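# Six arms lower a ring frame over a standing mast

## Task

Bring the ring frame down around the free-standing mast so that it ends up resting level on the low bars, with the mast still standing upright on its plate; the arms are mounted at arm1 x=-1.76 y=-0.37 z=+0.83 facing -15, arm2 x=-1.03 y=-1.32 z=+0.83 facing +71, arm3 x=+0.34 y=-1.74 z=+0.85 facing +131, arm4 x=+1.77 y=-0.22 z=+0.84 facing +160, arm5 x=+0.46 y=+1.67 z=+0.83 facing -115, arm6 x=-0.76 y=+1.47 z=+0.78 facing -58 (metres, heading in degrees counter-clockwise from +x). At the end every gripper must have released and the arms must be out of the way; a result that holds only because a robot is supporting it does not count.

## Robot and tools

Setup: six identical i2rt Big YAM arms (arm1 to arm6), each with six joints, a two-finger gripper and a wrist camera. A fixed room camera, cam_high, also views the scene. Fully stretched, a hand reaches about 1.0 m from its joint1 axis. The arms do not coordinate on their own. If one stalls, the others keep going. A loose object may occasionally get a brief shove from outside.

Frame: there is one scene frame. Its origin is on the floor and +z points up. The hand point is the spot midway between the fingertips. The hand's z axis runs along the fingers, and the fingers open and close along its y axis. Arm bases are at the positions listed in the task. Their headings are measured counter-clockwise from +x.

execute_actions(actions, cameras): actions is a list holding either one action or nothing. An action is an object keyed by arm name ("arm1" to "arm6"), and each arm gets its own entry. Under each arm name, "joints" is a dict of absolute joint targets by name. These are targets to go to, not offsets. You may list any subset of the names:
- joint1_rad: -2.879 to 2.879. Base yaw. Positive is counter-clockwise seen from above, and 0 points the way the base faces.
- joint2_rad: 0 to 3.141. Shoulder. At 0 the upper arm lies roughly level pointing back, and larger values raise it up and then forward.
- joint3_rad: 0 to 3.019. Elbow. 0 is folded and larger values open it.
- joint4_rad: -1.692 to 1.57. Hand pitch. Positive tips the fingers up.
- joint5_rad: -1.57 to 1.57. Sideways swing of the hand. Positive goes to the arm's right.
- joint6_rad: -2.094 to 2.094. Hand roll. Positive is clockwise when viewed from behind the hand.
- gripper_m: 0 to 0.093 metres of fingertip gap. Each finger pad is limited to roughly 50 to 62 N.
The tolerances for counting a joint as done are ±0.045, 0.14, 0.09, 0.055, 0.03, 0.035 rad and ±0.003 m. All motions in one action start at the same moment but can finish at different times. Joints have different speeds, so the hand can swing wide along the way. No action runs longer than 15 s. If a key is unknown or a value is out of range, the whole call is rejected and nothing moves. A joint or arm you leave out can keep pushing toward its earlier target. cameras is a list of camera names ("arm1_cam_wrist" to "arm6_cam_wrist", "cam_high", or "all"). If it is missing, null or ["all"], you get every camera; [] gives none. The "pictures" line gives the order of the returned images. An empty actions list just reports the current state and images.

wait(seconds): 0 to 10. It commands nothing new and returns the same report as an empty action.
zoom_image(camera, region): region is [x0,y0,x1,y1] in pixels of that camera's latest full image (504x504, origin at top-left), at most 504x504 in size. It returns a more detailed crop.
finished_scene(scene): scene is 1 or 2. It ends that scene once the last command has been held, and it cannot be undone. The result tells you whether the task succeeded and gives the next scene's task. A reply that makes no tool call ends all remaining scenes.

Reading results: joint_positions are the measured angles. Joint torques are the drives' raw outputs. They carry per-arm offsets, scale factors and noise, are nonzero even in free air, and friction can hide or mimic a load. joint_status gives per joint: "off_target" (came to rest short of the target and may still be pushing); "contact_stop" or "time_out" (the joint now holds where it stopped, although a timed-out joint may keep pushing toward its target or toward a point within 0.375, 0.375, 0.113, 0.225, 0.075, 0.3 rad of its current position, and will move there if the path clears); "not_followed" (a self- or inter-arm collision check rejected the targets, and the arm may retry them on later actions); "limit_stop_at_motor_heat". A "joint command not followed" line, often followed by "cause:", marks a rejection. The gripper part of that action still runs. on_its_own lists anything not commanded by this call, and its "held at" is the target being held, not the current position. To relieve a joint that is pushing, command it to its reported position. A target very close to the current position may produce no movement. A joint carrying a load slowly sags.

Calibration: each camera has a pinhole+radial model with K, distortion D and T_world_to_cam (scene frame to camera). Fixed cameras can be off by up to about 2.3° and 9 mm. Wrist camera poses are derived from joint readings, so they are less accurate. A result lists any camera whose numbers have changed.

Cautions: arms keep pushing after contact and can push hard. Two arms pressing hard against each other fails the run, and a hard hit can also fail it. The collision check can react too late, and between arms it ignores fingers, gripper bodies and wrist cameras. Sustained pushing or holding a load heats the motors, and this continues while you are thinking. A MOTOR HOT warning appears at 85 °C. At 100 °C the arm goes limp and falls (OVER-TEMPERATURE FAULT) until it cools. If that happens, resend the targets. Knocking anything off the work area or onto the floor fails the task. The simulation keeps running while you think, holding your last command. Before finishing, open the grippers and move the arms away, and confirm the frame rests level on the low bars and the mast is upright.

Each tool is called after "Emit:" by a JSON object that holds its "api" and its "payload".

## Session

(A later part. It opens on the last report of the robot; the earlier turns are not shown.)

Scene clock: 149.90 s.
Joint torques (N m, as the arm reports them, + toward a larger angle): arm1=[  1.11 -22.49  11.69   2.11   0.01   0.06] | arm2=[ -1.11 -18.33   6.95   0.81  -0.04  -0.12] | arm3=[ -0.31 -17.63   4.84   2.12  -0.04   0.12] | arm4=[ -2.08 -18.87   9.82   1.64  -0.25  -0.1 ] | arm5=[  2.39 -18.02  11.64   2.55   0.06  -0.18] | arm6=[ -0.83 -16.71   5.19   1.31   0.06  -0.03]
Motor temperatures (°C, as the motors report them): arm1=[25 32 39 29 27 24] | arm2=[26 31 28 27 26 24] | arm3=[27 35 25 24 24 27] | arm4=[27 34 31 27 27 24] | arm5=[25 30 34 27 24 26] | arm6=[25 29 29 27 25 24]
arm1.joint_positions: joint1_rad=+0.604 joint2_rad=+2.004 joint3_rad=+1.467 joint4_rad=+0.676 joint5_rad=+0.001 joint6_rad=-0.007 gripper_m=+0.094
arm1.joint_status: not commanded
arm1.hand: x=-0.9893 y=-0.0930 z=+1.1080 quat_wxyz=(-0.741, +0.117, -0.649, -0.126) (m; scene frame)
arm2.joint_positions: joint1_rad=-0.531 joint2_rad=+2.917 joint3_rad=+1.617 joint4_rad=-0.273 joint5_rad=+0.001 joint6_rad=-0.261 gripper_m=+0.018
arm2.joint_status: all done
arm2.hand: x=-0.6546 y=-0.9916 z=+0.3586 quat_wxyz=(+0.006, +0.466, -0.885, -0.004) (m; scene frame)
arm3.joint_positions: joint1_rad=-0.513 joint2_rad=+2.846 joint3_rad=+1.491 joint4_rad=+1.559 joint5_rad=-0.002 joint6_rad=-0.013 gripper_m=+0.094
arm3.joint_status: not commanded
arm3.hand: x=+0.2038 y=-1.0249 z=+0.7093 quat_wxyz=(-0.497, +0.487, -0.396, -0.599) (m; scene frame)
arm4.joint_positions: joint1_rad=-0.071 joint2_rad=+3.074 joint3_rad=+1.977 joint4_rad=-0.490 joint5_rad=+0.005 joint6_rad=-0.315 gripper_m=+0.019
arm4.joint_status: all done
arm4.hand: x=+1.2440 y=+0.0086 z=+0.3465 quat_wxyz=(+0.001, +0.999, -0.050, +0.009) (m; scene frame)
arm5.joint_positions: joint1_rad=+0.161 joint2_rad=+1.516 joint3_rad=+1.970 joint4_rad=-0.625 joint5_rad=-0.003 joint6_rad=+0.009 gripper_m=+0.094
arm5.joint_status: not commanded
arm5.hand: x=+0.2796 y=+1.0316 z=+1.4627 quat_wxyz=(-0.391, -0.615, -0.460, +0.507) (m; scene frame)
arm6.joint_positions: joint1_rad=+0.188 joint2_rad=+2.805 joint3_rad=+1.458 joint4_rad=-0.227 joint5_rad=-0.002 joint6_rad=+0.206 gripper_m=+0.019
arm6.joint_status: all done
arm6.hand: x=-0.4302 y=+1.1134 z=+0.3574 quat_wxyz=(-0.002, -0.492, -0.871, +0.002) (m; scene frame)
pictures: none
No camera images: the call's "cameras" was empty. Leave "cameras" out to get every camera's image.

Landed.

Emit:
{"api": "execute_actions", "payload": {"actions": [{"arm2":{"joints":{"joint2_rad":2.88,"joint3_rad":1.6,"gripper_m":0.093}},"arm4":{"joints":{"joint2_rad":3.035,"joint3_rad":1.94,"gripper_m":0.093}},"arm6":{"joints":{"joint2_rad":2.78,"joint3_rad":1.43,"gripper_m":0.093}}}], "cameras": []}}

Emit:
{"api": "execute_actions", "payload": {"actions": [{"arm2":{"joints":{"joint2_rad":2.2,"joint3_rad":1.0,"joint4_rad":-0.5}},"arm4":{"joints":{"joint2_rad":2.3,"joint3_rad":1.2,"joint4_rad":-0.6}},"arm6":{"joints":{"joint2_rad":2.1,"joint3_rad":0.9,"joint4_rad":-0.5}}}], "cameras": ["cam_high"]}}

Emit:
{"api": "finished_scene", "payload": {"scene": 1}}

Scene clock: 154.90 s.
Joint torques (N m, as the arm reports them, + toward a larger angle): arm1=[  1.13 -22.37  11.69   2.1    0.01   0.07] | arm2=[ -0.96 -24.17   2.09   0.54  -0.04  -0.12] | arm3=[ -0.42 -17.5    4.84   2.13  -0.04   0.12] | arm4=[ -1.99 -25.67   3.73   0.65  -0.21  -0.1 ] | arm5=[  2.24 -18.06  11.87   2.68   0.06  -0.17] | arm6=[ -0.66 -23.4    1.35   1.05   0.05  -0.04]
Motor temperatures (°C, as the motors report them): arm1=[25 32 39 29 27 24] | arm2=[26 30 28 27 26 24] | arm3=[27 35 25 24 24 27] | arm4=[27 33 31 27 27 24] | arm5=[25 30 34 27 24 26] | arm6=[25 29 29 27 25 24]
arm1.joint_positions: joint1_rad=+0.604 joint2_rad=+2.004 joint3_rad=+1.467 joint4_rad=+0.676 joint5_rad=+0.001 joint6_rad=-0.007 gripper_m=+0.094
arm1.joint_status: not commanded
arm1.hand: x=-0.9893 y=-0.0930 z=+1.1080 quat_wxyz=(-0.741, +0.117, -0.649, -0.126) (m; scene frame)
arm2.joint_positions: joint1_rad=-0.531 joint2_rad=+2.908 joint3_rad=+1.602 joint4_rad=-0.265 joint5_rad=+0.001 joint6_rad=-0.261 gripper_m=+0.093
arm2.joint_status: all done
arm2.hand: x=-0.6560 y=-0.9929 z=+0.3615 quat_wxyz=(+0.005, +0.466, -0.885, -0.004) (m; scene frame)
arm3.joint_positions: joint1_rad=-0.513 joint2_rad=+2.846 joint3_rad=+1.491 joint4_rad=+1.559 joint5_rad=-0.002 joint6_rad=-0.013 gripper_m=+0.094
arm3.joint_status: not commanded
arm3.hand: x=+0.2038 y=-1.0249 z=+0.7093 quat_wxyz=(-0.497, +0.487, -0.396, -0.599) (m; scene frame)
arm4.joint_positions: joint1_rad=-0.071 joint2_rad=+3.063 joint3_rad=+1.939 joint4_rad=-0.468 joint5_rad=+0.004 joint6_rad=-0.315 gripper_m=+0.093
arm4.joint_status: all done
arm4.hand: x=+1.2533 y=+0.0042 z=+0.3459 quat_wxyz=(+0.003, +0.999, -0.050, +0.011) (m; scene frame)
arm5.joint_positions: joint1_rad=+0.161 joint2_rad=+1.516 joint3_rad=+1.970 joint4_rad=-0.625 joint5_rad=-0.003 joint6_rad=+0.009 gripper_m=+0.094
arm5.joint_status: not commanded
arm5.hand: x=+0.2796 y=+1.0316 z=+1.4627 quat_wxyz=(-0.391, -0.615, -0.460, +0.507) (m; scene frame)
arm6.joint_positions: joint1_rad=+0.188 joint2_rad=+2.804 joint3_rad=+1.432 joint4_rad=-0.220 joint5_rad=-0.002 joint6_rad=+0.206 gripper_m=+0.093
arm6.joint_status: all done
arm6.hand: x=-0.4396 y=+1.1235 z=+0.3557 quat_wxyz=(+0.006, -0.492, -0.871, -0.001) (m; scene frame)
pictures: none
No camera images: the call's "cameras" was empty. Leave "cameras" out to get every camera's image.

Scene clock: 156.33 s.
Joint torques (N m, as the arm reports them, + toward a larger angle): arm1=[  1.2  -22.44  11.65   2.08   0.01   0.06] | arm2=[ -1.17 -17.95   2.81  -0.65  -0.04  -0.12] | arm3=[ -0.45 -17.6    4.85   2.09  -0.05   0.12] | arm4=[ -2.08 -18.77   4.32  -0.58  -0.2   -0.1 ] | arm5=[  2.54 -18.05  11.73   2.51   0.08  -0.19] | arm6=[ -0.47 -16.55   2.37   0.19   0.06  -0.04]
Motor temperatures (°C, as the motors report them): arm1=[25 32 39 29 27 24] | arm2=[26 30 28 27 26 24] | arm3=[27 35 25 24 24 27] | arm4=[27 33 31 27 27 24] | arm5=[25 30 34 27 24 26] | arm6=[25 29 29 27 25 24]
arm1.joint_positions: joint1_rad=+0.604 joint2_rad=+2.004 joint3_rad=+1.467 joint4_rad=+0.676 joint5_rad=+0.001 joint6_rad=-0.007 gripper_m=+0.094
arm1.joint_status: not commanded
arm1.hand: x=-0.9893 y=-0.0930 z=+1.1080 quat_wxyz=(-0.741, +0.117, -0.649, -0.126) (m; scene frame)
arm2.joint_positions: joint1_rad=-0.531 joint2_rad=+2.196 joint3_rad=+1.001 joint4_rad=-0.487 joint5_rad=+0.001 joint6_rad=-0.261 gripper_m=+0.093
arm2.joint_status: all done
arm2.hand: x=-0.7251 y=-1.0556 z=+0.6224 quat_wxyz=(+0.060, +0.465, -0.883, +0.009) (m; scene frame)
arm3.joint_positions: joint1_rad=-0.513 joint2_rad=+2.846 joint3_rad=+1.491 joint4_rad=+1.559 joint5_rad=-0.002 joint6_rad=-0.013 gripper_m=+0.094
arm3.joint_status: not commanded
arm3.hand: x=+0.2038 y=-1.0249 z=+0.7093 quat_wxyz=(-0.497, +0.487, -0.396, -0.599) (m; scene frame)
arm4.joint_positions: joint1_rad=-0.071 joint2_rad=+2.297 joint3_rad=+1.195 joint4_rad=-0.591 joint5_rad=+0.004 joint6_rad=-0.315 gripper_m=+0.093
arm4.joint_status: all done
arm4.hand: x=+1.3428 y=-0.0349 z=+0.6275 quat_wxyz=(+0.021, +0.997, -0.050, +0.058) (m; scene frame)
arm5.joint_positions: joint1_rad=+0.161 joint2_rad=+1.516 joint3_rad=+1.970 joint4_rad=-0.625 joint5_rad=-0.003 joint6_rad=+0.009 gripper_m=+0.094
arm5.joint_status: not commanded
arm5.hand: x=+0.2796 y=+1.0316 z=+1.4627 quat_wxyz=(-0.391, -0.615, -0.460, +0.507) (m; scene frame)
arm6.joint_positions: joint1_rad=+0.188 joint2_rad=+2.098 joint3_rad=+0.904 joint4_rad=-0.491 joint5_rad=-0.002 joint6_rad=+0.206 gripper_m=+0.093
arm6.joint_status: all done
arm6.hand: x=-0.5004 y=+1.1904 z=+0.6073 quat_wxyz=(+0.051, -0.491, -0.869, -0.015) (m; scene frame)
pictures: cam_high
Images, in order (width x height): cam_high 504x504.

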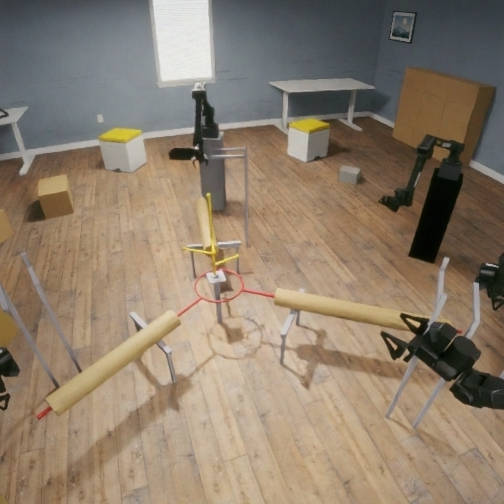

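The scene is finished: the task was done.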